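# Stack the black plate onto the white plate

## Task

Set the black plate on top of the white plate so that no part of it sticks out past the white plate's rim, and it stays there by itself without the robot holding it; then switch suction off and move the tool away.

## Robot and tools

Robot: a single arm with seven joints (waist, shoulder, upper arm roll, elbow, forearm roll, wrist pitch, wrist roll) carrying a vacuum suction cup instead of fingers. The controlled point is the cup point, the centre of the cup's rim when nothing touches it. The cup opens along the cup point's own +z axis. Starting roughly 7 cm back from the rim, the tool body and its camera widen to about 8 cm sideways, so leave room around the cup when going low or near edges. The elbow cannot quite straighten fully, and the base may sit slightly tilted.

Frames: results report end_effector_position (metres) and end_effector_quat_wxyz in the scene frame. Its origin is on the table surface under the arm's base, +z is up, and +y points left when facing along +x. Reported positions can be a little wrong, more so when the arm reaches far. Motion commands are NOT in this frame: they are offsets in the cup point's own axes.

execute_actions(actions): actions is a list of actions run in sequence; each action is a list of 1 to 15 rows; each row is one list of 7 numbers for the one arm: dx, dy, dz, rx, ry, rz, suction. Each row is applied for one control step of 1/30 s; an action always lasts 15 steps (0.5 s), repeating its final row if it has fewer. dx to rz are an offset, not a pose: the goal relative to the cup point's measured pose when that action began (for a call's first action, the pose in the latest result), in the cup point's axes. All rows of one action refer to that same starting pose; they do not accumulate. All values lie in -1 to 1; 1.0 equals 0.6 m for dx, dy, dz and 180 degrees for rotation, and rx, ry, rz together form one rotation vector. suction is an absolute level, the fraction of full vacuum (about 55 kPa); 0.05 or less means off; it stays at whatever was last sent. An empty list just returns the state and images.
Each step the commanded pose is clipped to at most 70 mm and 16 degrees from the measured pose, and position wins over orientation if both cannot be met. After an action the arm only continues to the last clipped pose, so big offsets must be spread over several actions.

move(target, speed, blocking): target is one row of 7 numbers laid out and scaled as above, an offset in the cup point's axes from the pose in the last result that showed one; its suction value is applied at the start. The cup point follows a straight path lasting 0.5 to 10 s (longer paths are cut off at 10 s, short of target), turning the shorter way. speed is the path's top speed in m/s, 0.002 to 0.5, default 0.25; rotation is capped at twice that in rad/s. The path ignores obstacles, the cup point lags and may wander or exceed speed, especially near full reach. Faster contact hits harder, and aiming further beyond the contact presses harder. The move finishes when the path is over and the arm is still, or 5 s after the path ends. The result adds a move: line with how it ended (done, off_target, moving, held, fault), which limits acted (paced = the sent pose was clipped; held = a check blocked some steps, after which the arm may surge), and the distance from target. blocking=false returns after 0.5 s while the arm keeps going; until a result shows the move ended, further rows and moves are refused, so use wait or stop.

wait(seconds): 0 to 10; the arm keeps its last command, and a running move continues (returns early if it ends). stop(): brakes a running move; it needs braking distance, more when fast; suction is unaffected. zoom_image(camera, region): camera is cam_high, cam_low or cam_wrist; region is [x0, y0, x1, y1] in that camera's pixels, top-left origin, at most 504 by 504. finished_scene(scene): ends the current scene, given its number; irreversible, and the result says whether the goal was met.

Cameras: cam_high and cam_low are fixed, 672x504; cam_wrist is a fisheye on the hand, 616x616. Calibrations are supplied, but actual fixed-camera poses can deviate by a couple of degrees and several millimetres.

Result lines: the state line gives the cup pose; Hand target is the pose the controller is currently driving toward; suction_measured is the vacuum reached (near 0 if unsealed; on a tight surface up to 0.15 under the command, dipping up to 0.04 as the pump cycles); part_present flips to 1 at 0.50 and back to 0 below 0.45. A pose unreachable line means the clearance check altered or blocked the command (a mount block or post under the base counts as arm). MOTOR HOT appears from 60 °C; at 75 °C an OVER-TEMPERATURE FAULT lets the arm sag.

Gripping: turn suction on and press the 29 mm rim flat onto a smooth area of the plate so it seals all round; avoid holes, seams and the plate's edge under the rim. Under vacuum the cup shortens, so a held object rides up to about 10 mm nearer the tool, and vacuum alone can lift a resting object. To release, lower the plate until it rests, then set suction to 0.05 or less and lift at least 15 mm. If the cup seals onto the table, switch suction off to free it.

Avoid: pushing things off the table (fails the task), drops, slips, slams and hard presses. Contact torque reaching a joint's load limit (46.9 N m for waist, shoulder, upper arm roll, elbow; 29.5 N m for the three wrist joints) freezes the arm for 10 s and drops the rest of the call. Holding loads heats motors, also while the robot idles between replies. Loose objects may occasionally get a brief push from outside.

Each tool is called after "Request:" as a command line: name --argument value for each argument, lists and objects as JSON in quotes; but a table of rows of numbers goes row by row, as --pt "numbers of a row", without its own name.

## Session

Request:
execute_actions --actions '[]'

Scene clock: 0.00 s.
end_effector_position=(+0.4518, -0.0063, +0.2200) suction_measured=0.00 part_present=0 end_effector_quat_wxyz=(-0.003, +0.002, +1.000, +0.007)
Joint positions: [-0.056  0.432  0.001  1.655  0.     1.055  3.089]
Joint velocities: [-0.     0.001 -0.     0.     0.    -0.001 -0.   ]
Motor temperatures (°C, as the motors report them): [30 28 28 28 39 42 37]
Hand target: +0.452, -0.006, +0.220; -0.003, +0.002, +1.000, +0.007
camera_calibration (this result's frames):
cam_wrist: T_world_to_cam=[[0.0809388, -0.988162, -0.130324, 0.00184728], [-0.921677, -0.123976, 0.367615, 0.348635], [-0.379421, 0.0903628, -0.920801, 0.475114], [0, 0, 0, 1]] pos_world=[0.501448, 0.00211533, 0.309562]

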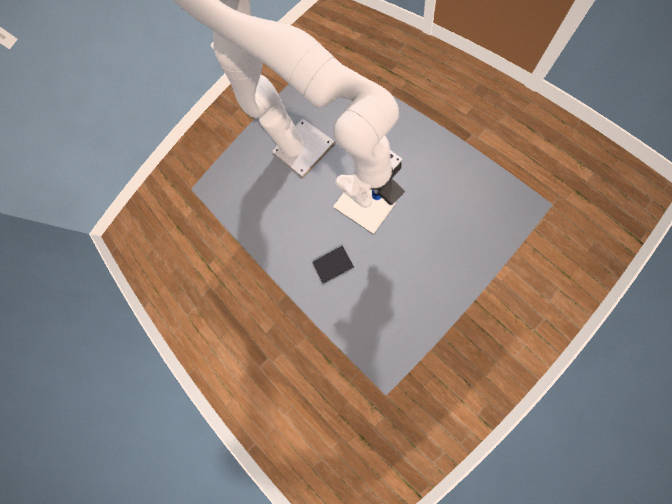

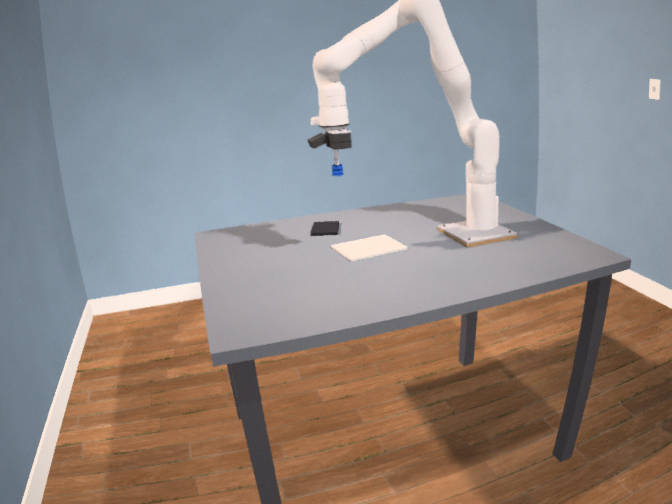

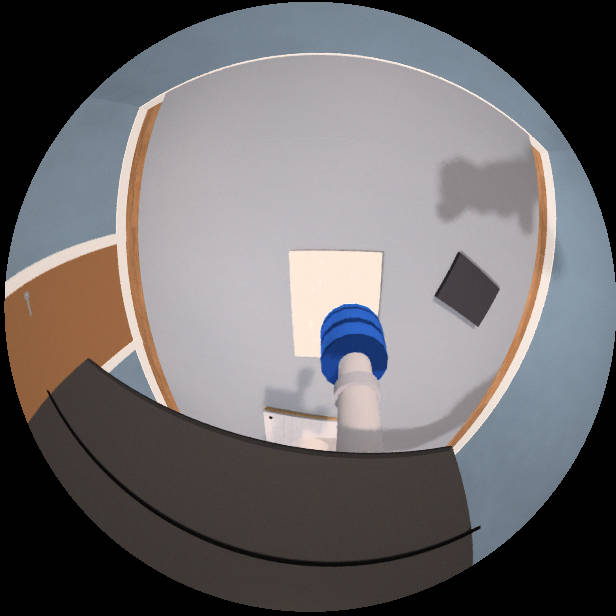

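Request:
zoom_image --camera "cam_wrist" --region '[270, 220, 522, 388]'

Request:
zoom_image --camera "cam_high" --region '[290, 170, 416, 296]'

Request:
zoom_image --camera "cam_low" --region '[300, 200, 420, 280]'

Region (270, 220, 522, 388) of cam_wrist's 616x616 image, scaled by 2.000, with more detail than that image has.

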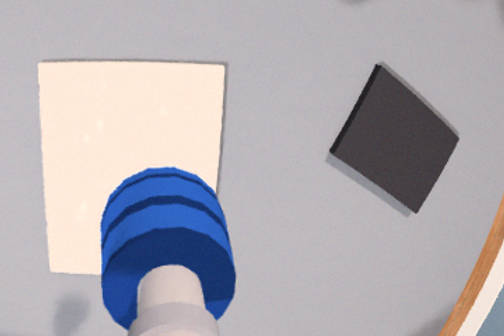

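Region (290, 170, 416, 296) of cam_high's 672x504 image, scaled by 4.000, with more detail than that image has.

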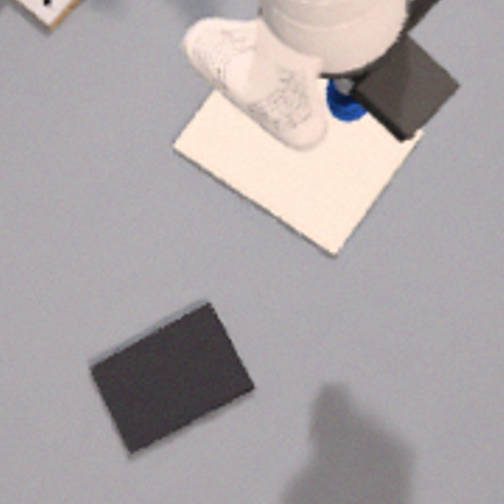

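Region (300, 200, 420, 280) of cam_low's 672x504 image, scaled by 4.200, with more detail than that image has.

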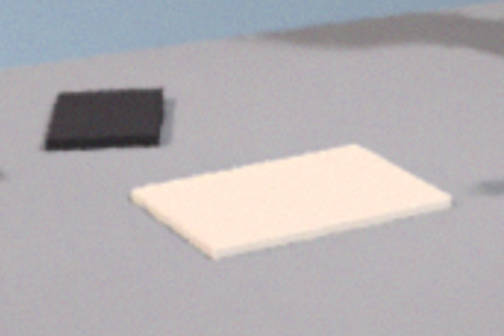

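Request:
move --target '[0.024,-0.371,0.32,0,0,-0.17,1]' --speed 0.35

Request:
move --target '[0,0,0.032,0,0,0,1]' --speed 0.03

Scene clock: 13.43 s.
end_effector_position=(+0.4348, -0.2262, +0.0248) suction_measured=0.00 part_present=0 end_effector_quat_wxyz=(-0.001, -0.262, +0.965, +0.007)
Joint positions: [ 0.465  0.811 -0.07   1.703  0.088  0.629  4.025]
Joint velocities: [ 0.003  0.004  0.001 -0.    -0.001  0.001  0.001]
Motor temperatures (°C, as the motors report them): [30 28 28 28 39 42 37]
Hand target: +0.435, -0.226, +0.025; -0.001, -0.262, +0.965, +0.008
Off the commanded pose: 0.000 m, 0 deg.
move: done
camera_calibration (this result's frames):
cam_wrist: T_world_to_cam=[[0.573825, -0.808535, -0.130367, -0.413154], [-0.732273, -0.577816, 0.360423, 0.192618], [-0.366743, -0.111356, -0.923634, 0.257745], [0, 0, 0, 1]] pos_world=[0.472653, -0.19405, 0.114777]

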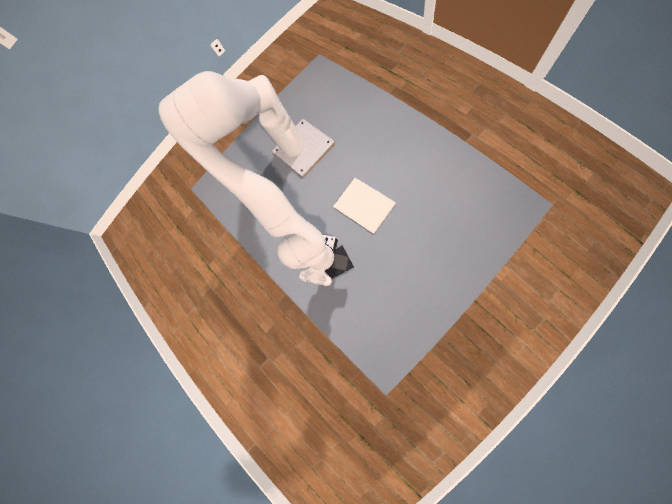

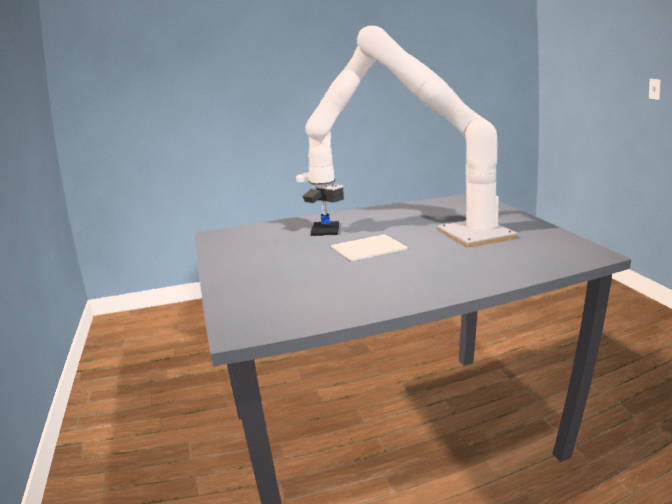

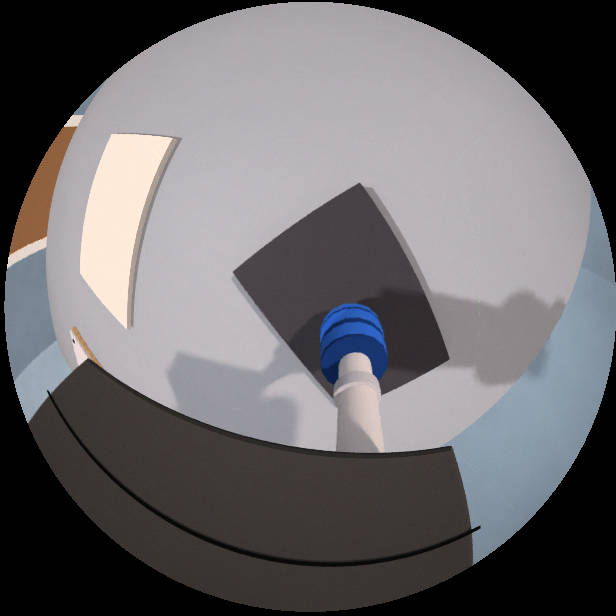

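Scene clock: 14.33 s.
end_effector_position=(+0.4345, -0.2259, +0.0055) suction_measured=0.51 part_present=1 end_effector_quat_wxyz=(-0.001, -0.262, +0.965, +0.008)
Joint positions: [ 0.463  0.849 -0.066  1.707  0.091  0.588  4.022]
Joint velocities: [-0.     0.004  0.    -0.    -0.    -0.001 -0.   ]
Motor temperatures (°C, as the motors report them): [30 29 28 28 39 42 37]
Hand target: +0.435, -0.226, +0.006; -0.001, -0.262, +0.965, +0.007
Off the commanded pose: 0.000 m, 0 deg.
move: done
camera_calibration (this result's frames):
cam_wrist: T_world_to_cam=[[0.573784, -0.808512, -0.130689, -0.41523], [-0.732141, -0.577873, 0.3606, 0.199491], [-0.367072, -0.111224, -0.923519, 0.240044], [0, 0, 0, 1]] pos_world=[0.472421, -0.19374, 0.0954828]

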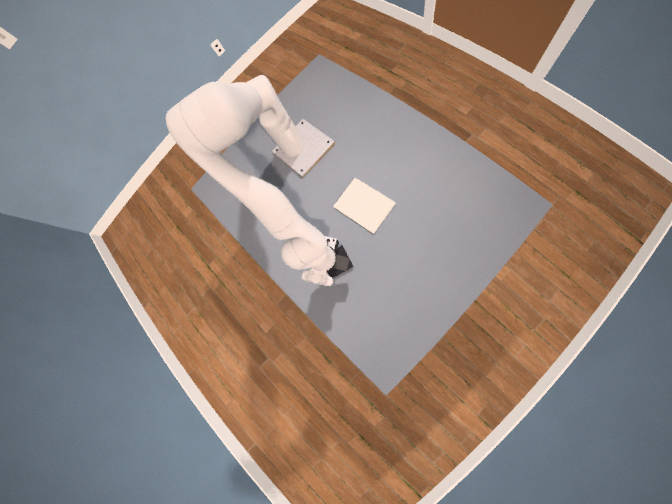

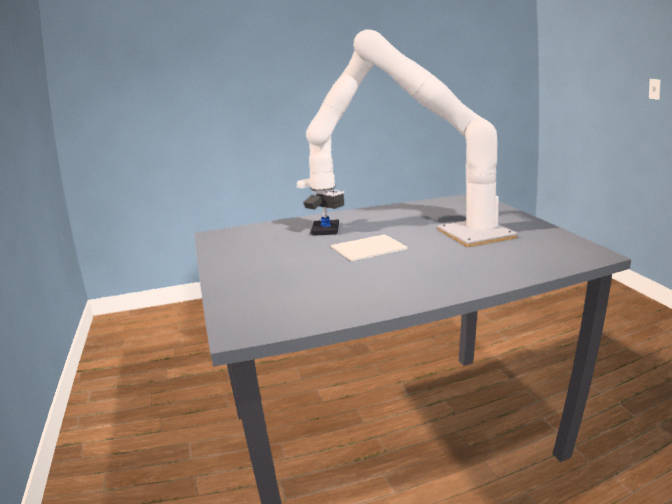

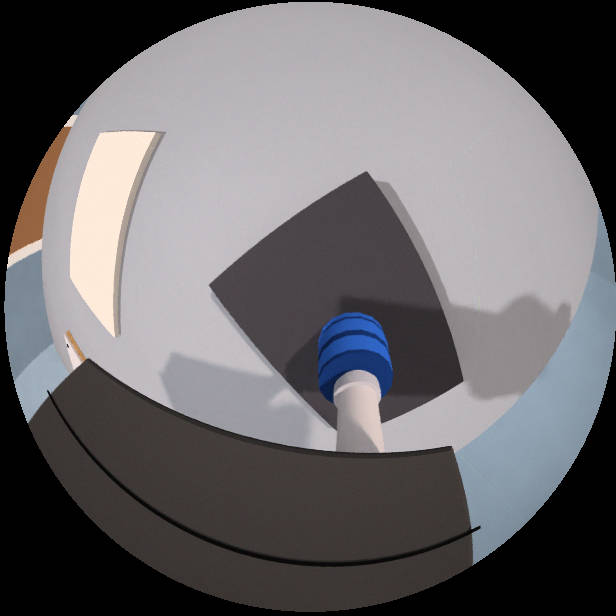

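Request:
move --target '[0,0,-0.04,0,0,0,1]' --speed 0.1

Request:
move --target '[-0.0996,0.361,0,0,0,0.345,1]' --speed 0.35

Request:
move --target '[0,0,0.036,0,0,0,1]' --speed 0.04

Request:
zoom_image --camera "cam_low" --region '[310, 200, 430, 280]'

Scene clock: 20.00 s.
end_effector_position=(+0.4346, -0.2261, +0.0294) suction_measured=0.98 part_present=1 end_effector_quat_wxyz=(-0.001, -0.262, +0.965, +0.008)
Joint positions: [ 0.466  0.803 -0.071  1.702  0.087  0.64   4.026]
Joint velocities: [ 0.001 -0.002 -0.    -0.     0.     0.002  0.   ]
Motor temperatures (°C, as the motors report them): [30 29 28 28 39 42 37]
Hand target: +0.435, -0.226, +0.030; -0.001, -0.262, +0.965, +0.008
Off the commanded pose: 0.000 m, 0 deg.
move: done
camera_calibration (this result's frames):
cam_wrist: T_world_to_cam=[[0.573749, -0.808491, -0.130971, -0.412366], [-0.732045, -0.577931, 0.360702, 0.190736], [-0.367316, -0.111076, -0.92344, 0.262176], [0, 0, 0, 1]] pos_world=[0.472524, -0.194041, 0.119297]

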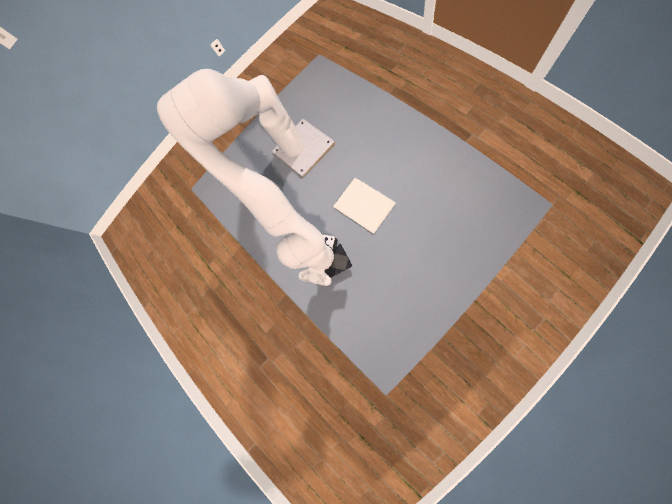

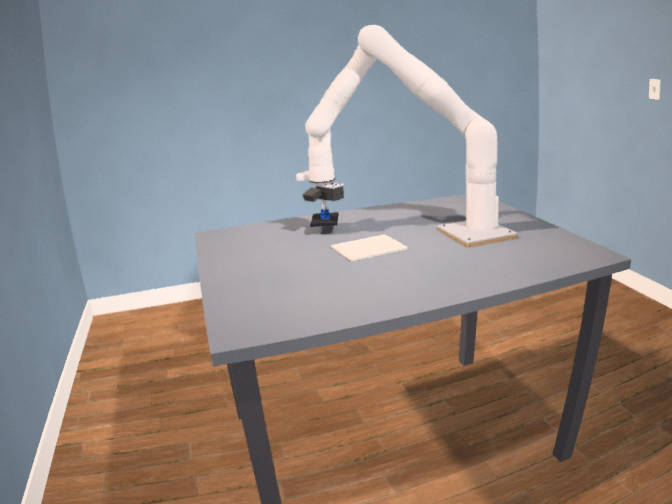

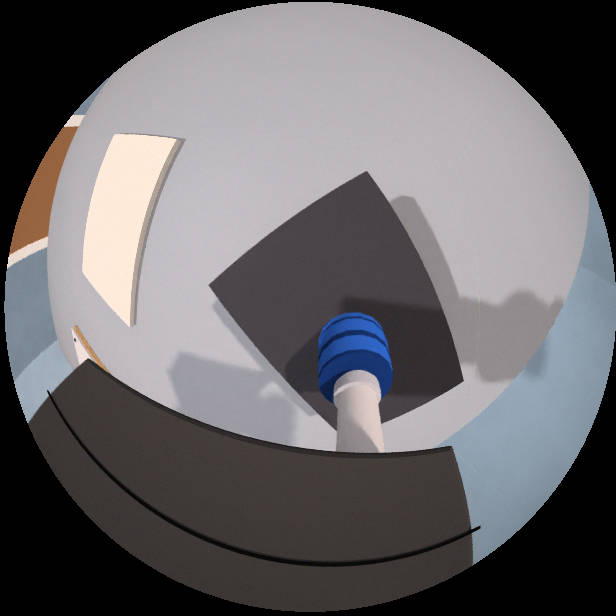

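Scene clock: 22.03 s.
end_effector_position=(+0.3775, -0.0092, +0.0328) suction_measured=0.98 part_present=1 end_effector_quat_wxyz=(-0.005, +0.274, +0.962, +0.006)
Joint positions: [-0.205  0.678  0.217  2.101 -0.359  0.397  2.891]
Joint velocities: [-0.022  0.001  0.002 -0.     0.004  0.001 -0.012]
Motor temperatures (°C, as the motors report them): [30 29 28 28 39 42 37]
Hand target: +0.377, -0.008, +0.033; -0.005, +0.273, +0.962, +0.006
Off the commanded pose: 0.001 m, 0 deg.
move: done
camera_calibration (this result's frames):
cam_wrist: T_world_to_cam=[[-0.44925, -0.884419, -0.126403, 0.181566], [-0.847116, 0.376736, 0.374786, 0.324804], [-0.283847, 0.27545, -0.918454, 0.240384], [0, 0, 0, 1]] pos_world=[0.424948, -0.0279987, 0.122]

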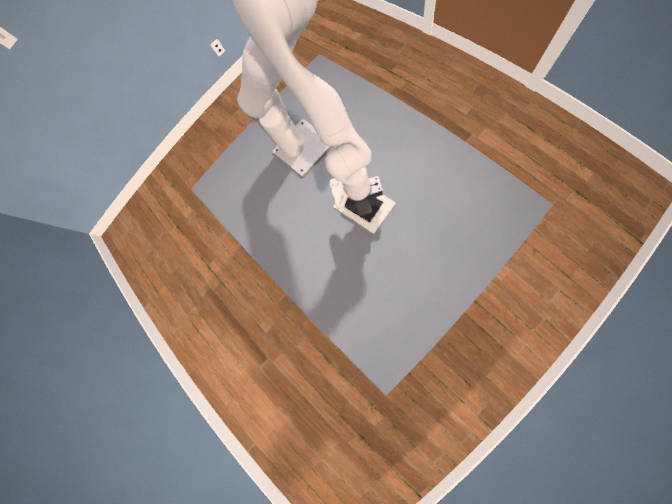

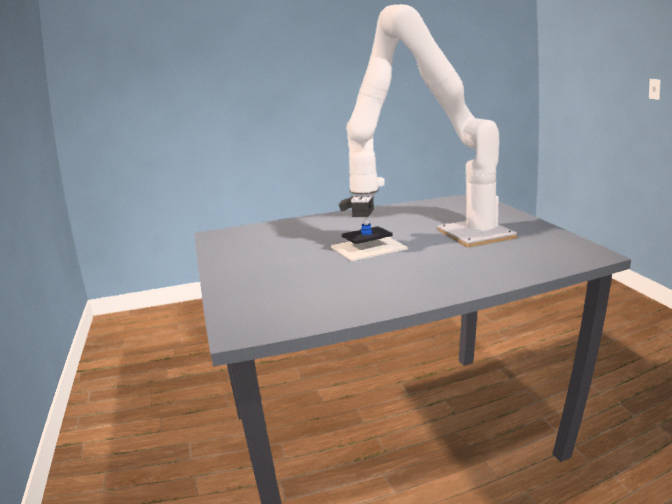

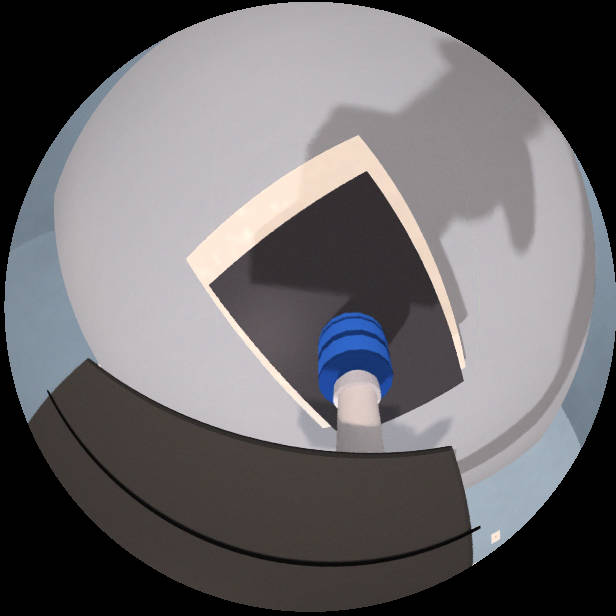

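Scene clock: 22.87 s.
end_effector_position=(+0.3775, -0.0087, +0.0114) suction_measured=0.98 part_present=1 end_effector_quat_wxyz=(-0.005, +0.274, +0.962, +0.007)
Joint positions: [-0.18   0.731  0.182  2.105 -0.377  0.335  2.908]
Joint velocities: [ 0.003  0.007 -0.001  0.    -0.001 -0.003  0.001]
Motor temperatures (°C, as the motors report them): [30 29 28 28 39 42 37]
Hand target: +0.377, -0.009, +0.011; -0.005, +0.274, +0.962, +0.006
Off the commanded pose: 0.000 m, 0 deg.
move: done
camera_calibration (this result's frames):
cam_wrist: T_world_to_cam=[[-0.448974, -0.884519, -0.126681, 0.179153], [-0.847365, 0.376482, 0.374478, 0.332752], [-0.28354, 0.275476, -0.918541, 0.220459], [0, 0, 0, 1]] pos_world=[0.424906, -0.0275416, 0.100587]

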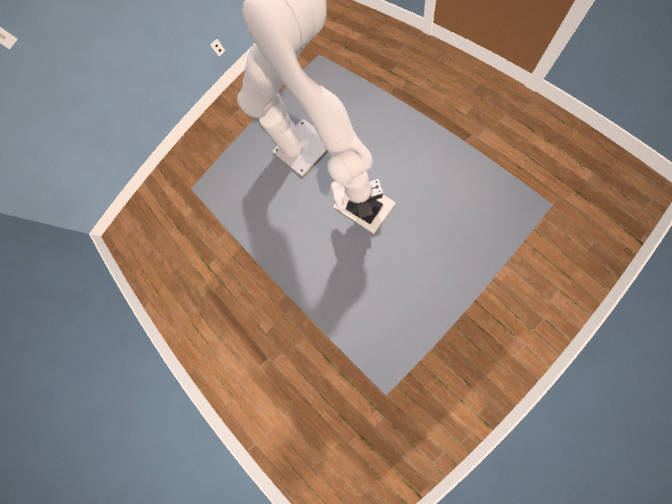

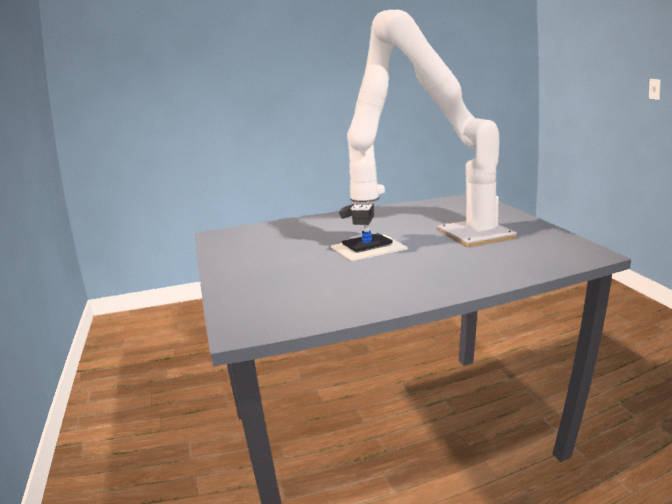

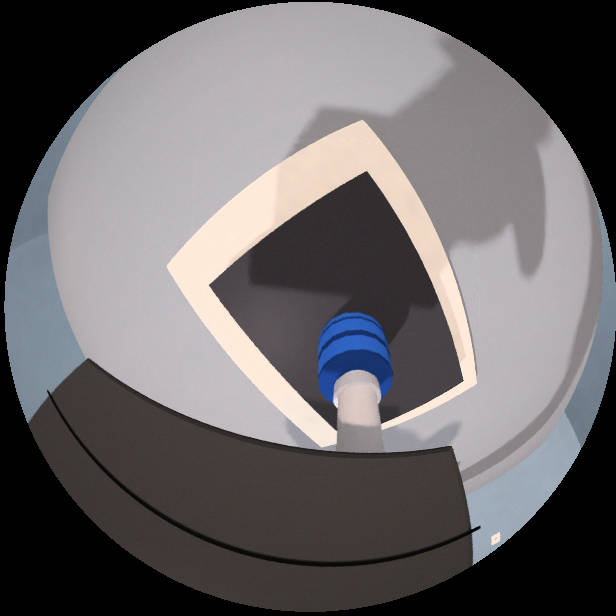

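Region (310, 200, 430, 280) of cam_low's 672x504 image, scaled by 4.200, with more detail than that image has.

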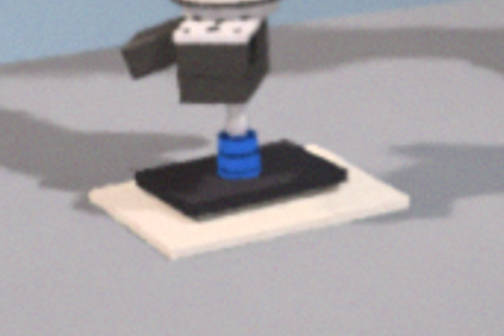

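Request:
execute_actions --actions '[[[0,0,0.002,0,0,0,1],[0,0,0.004,0,0,0,1],[0,0,0.006,0,0,0,1],[0,0,0.008,0,0,0,1]],[[0,0,0,0,0,0,0]]]'

Request:
move --target '[0,0,-0.2,0,0,0,0]'

Scene clock: 26.90 s.
end_effector_position=(+0.3779, -0.0085, +0.0075) suction_measured=0.00 part_present=0 end_effector_quat_wxyz=(-0.004, +0.274, +0.962, +0.007)
Joint positions: [-0.174  0.74   0.174  2.106 -0.381  0.322  2.911]
Joint velocities: [ 0.    -0.    -0.     0.001  0.     0.001 -0.   ]
Motor temperatures (°C, as the motors report them): [30 29 28 28 39 42 37]
Hand target: +0.378, -0.009, +0.007; -0.005, +0.274, +0.962, +0.007
Off the commanded pose: 0.001 m, 0 deg.
camera_calibration (this result's frames):
cam_wrist: T_world_to_cam=[[-0.448613, -0.884522, -0.127935, 0.178983], [-0.848086, 0.37616, 0.373167, 0.334794], [-0.28195, 0.275908, -0.918901, 0.216325], [0, 0, 0, 1]] pos_world=[0.425221, -0.0273076, 0.0967451]

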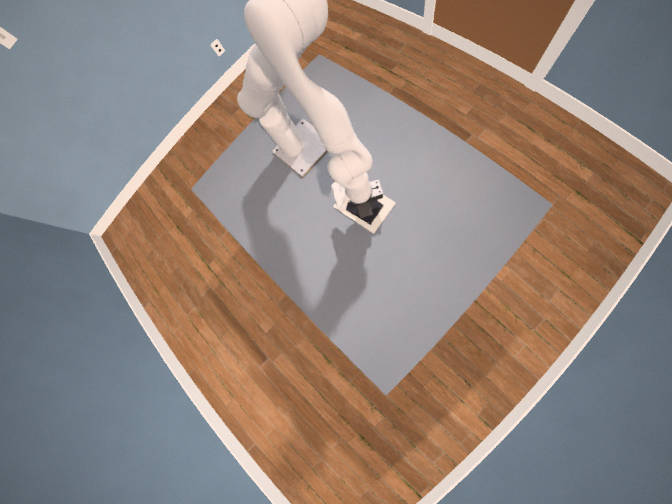

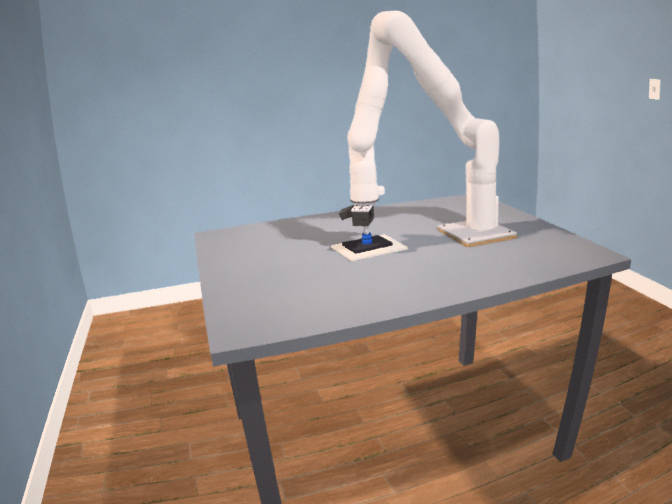

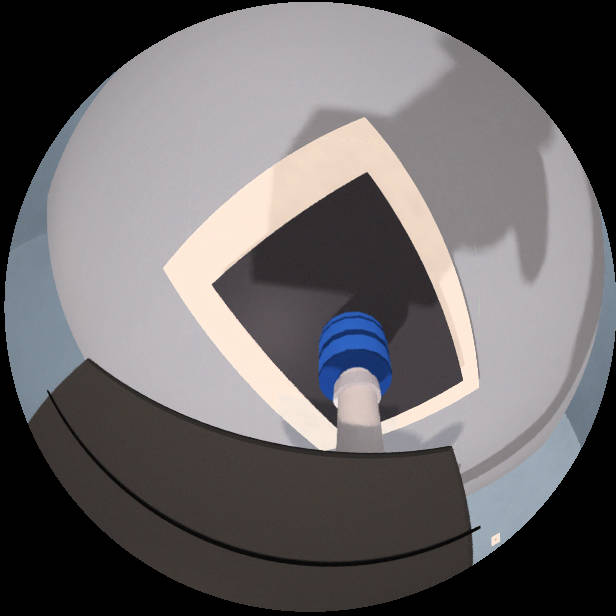

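Scene clock: 27.97 s.
end_effector_position=(+0.3783, -0.0106, +0.1275) suction_measured=0.00 part_present=0 end_effector_quat_wxyz=(-0.004, +0.274, +0.962, +0.007)
Joint positions: [-0.298  0.462  0.336  2.035 -0.238  0.679  2.784]
Joint velocities: [-0.003 -0.004 -0.001 -0.002  0.     0.001 -0.002]
Motor temperatures (°C, as the motors report them): [30 29 28 28 39 42 37]
Hand target: +0.378, -0.010, +0.128; -0.004, +0.274, +0.962, +0.007
Off the commanded pose: 0.000 m, 0 deg.
move: done
camera_calibration (this result's frames):
cam_wrist: T_world_to_cam=[[-0.449037, -0.884382, -0.127412, 0.192727], [-0.847755, 0.376639, 0.373437, 0.290925], [-0.282273, 0.275701, -0.918864, 0.327398], [0, 0, 0, 1]] pos_world=[0.42559, -0.0293927, 0.216748]

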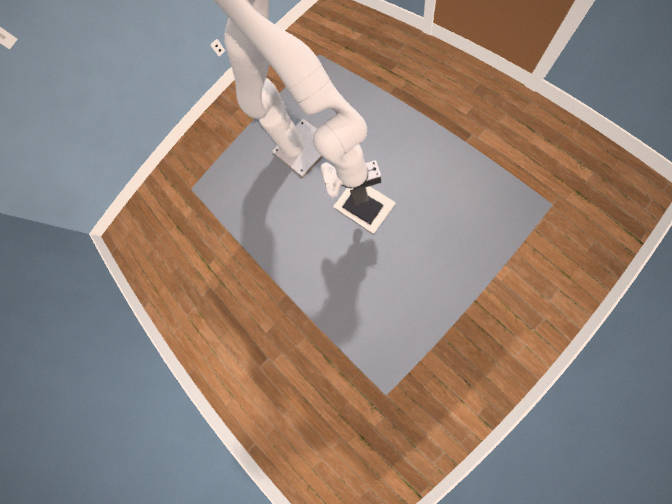

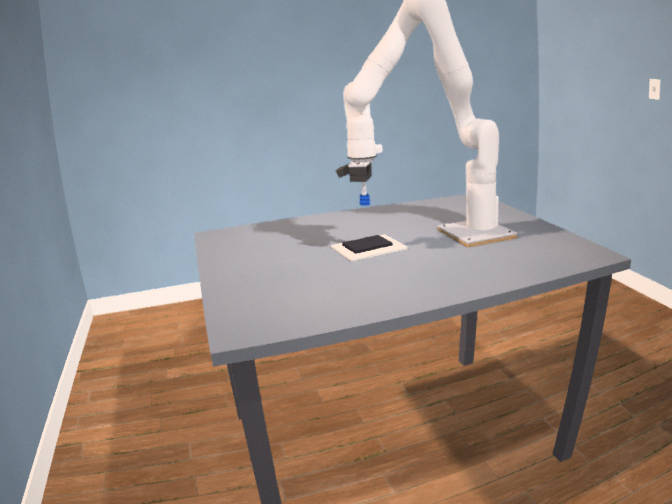

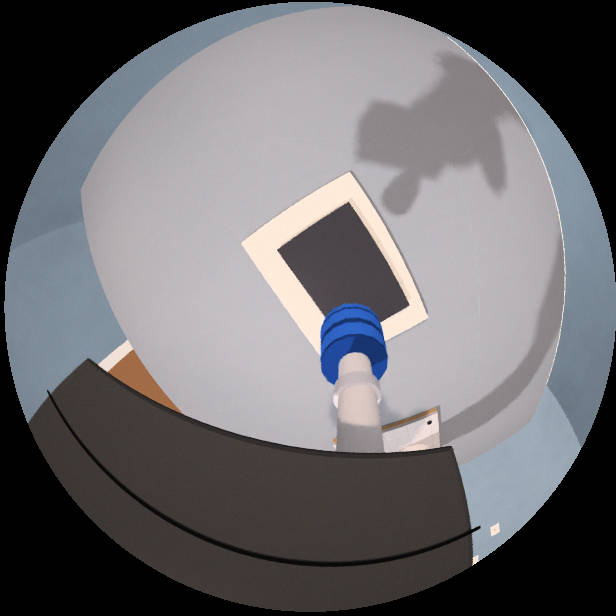

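Request:
finished_scene --scene 2

The scene is finished: the task was done.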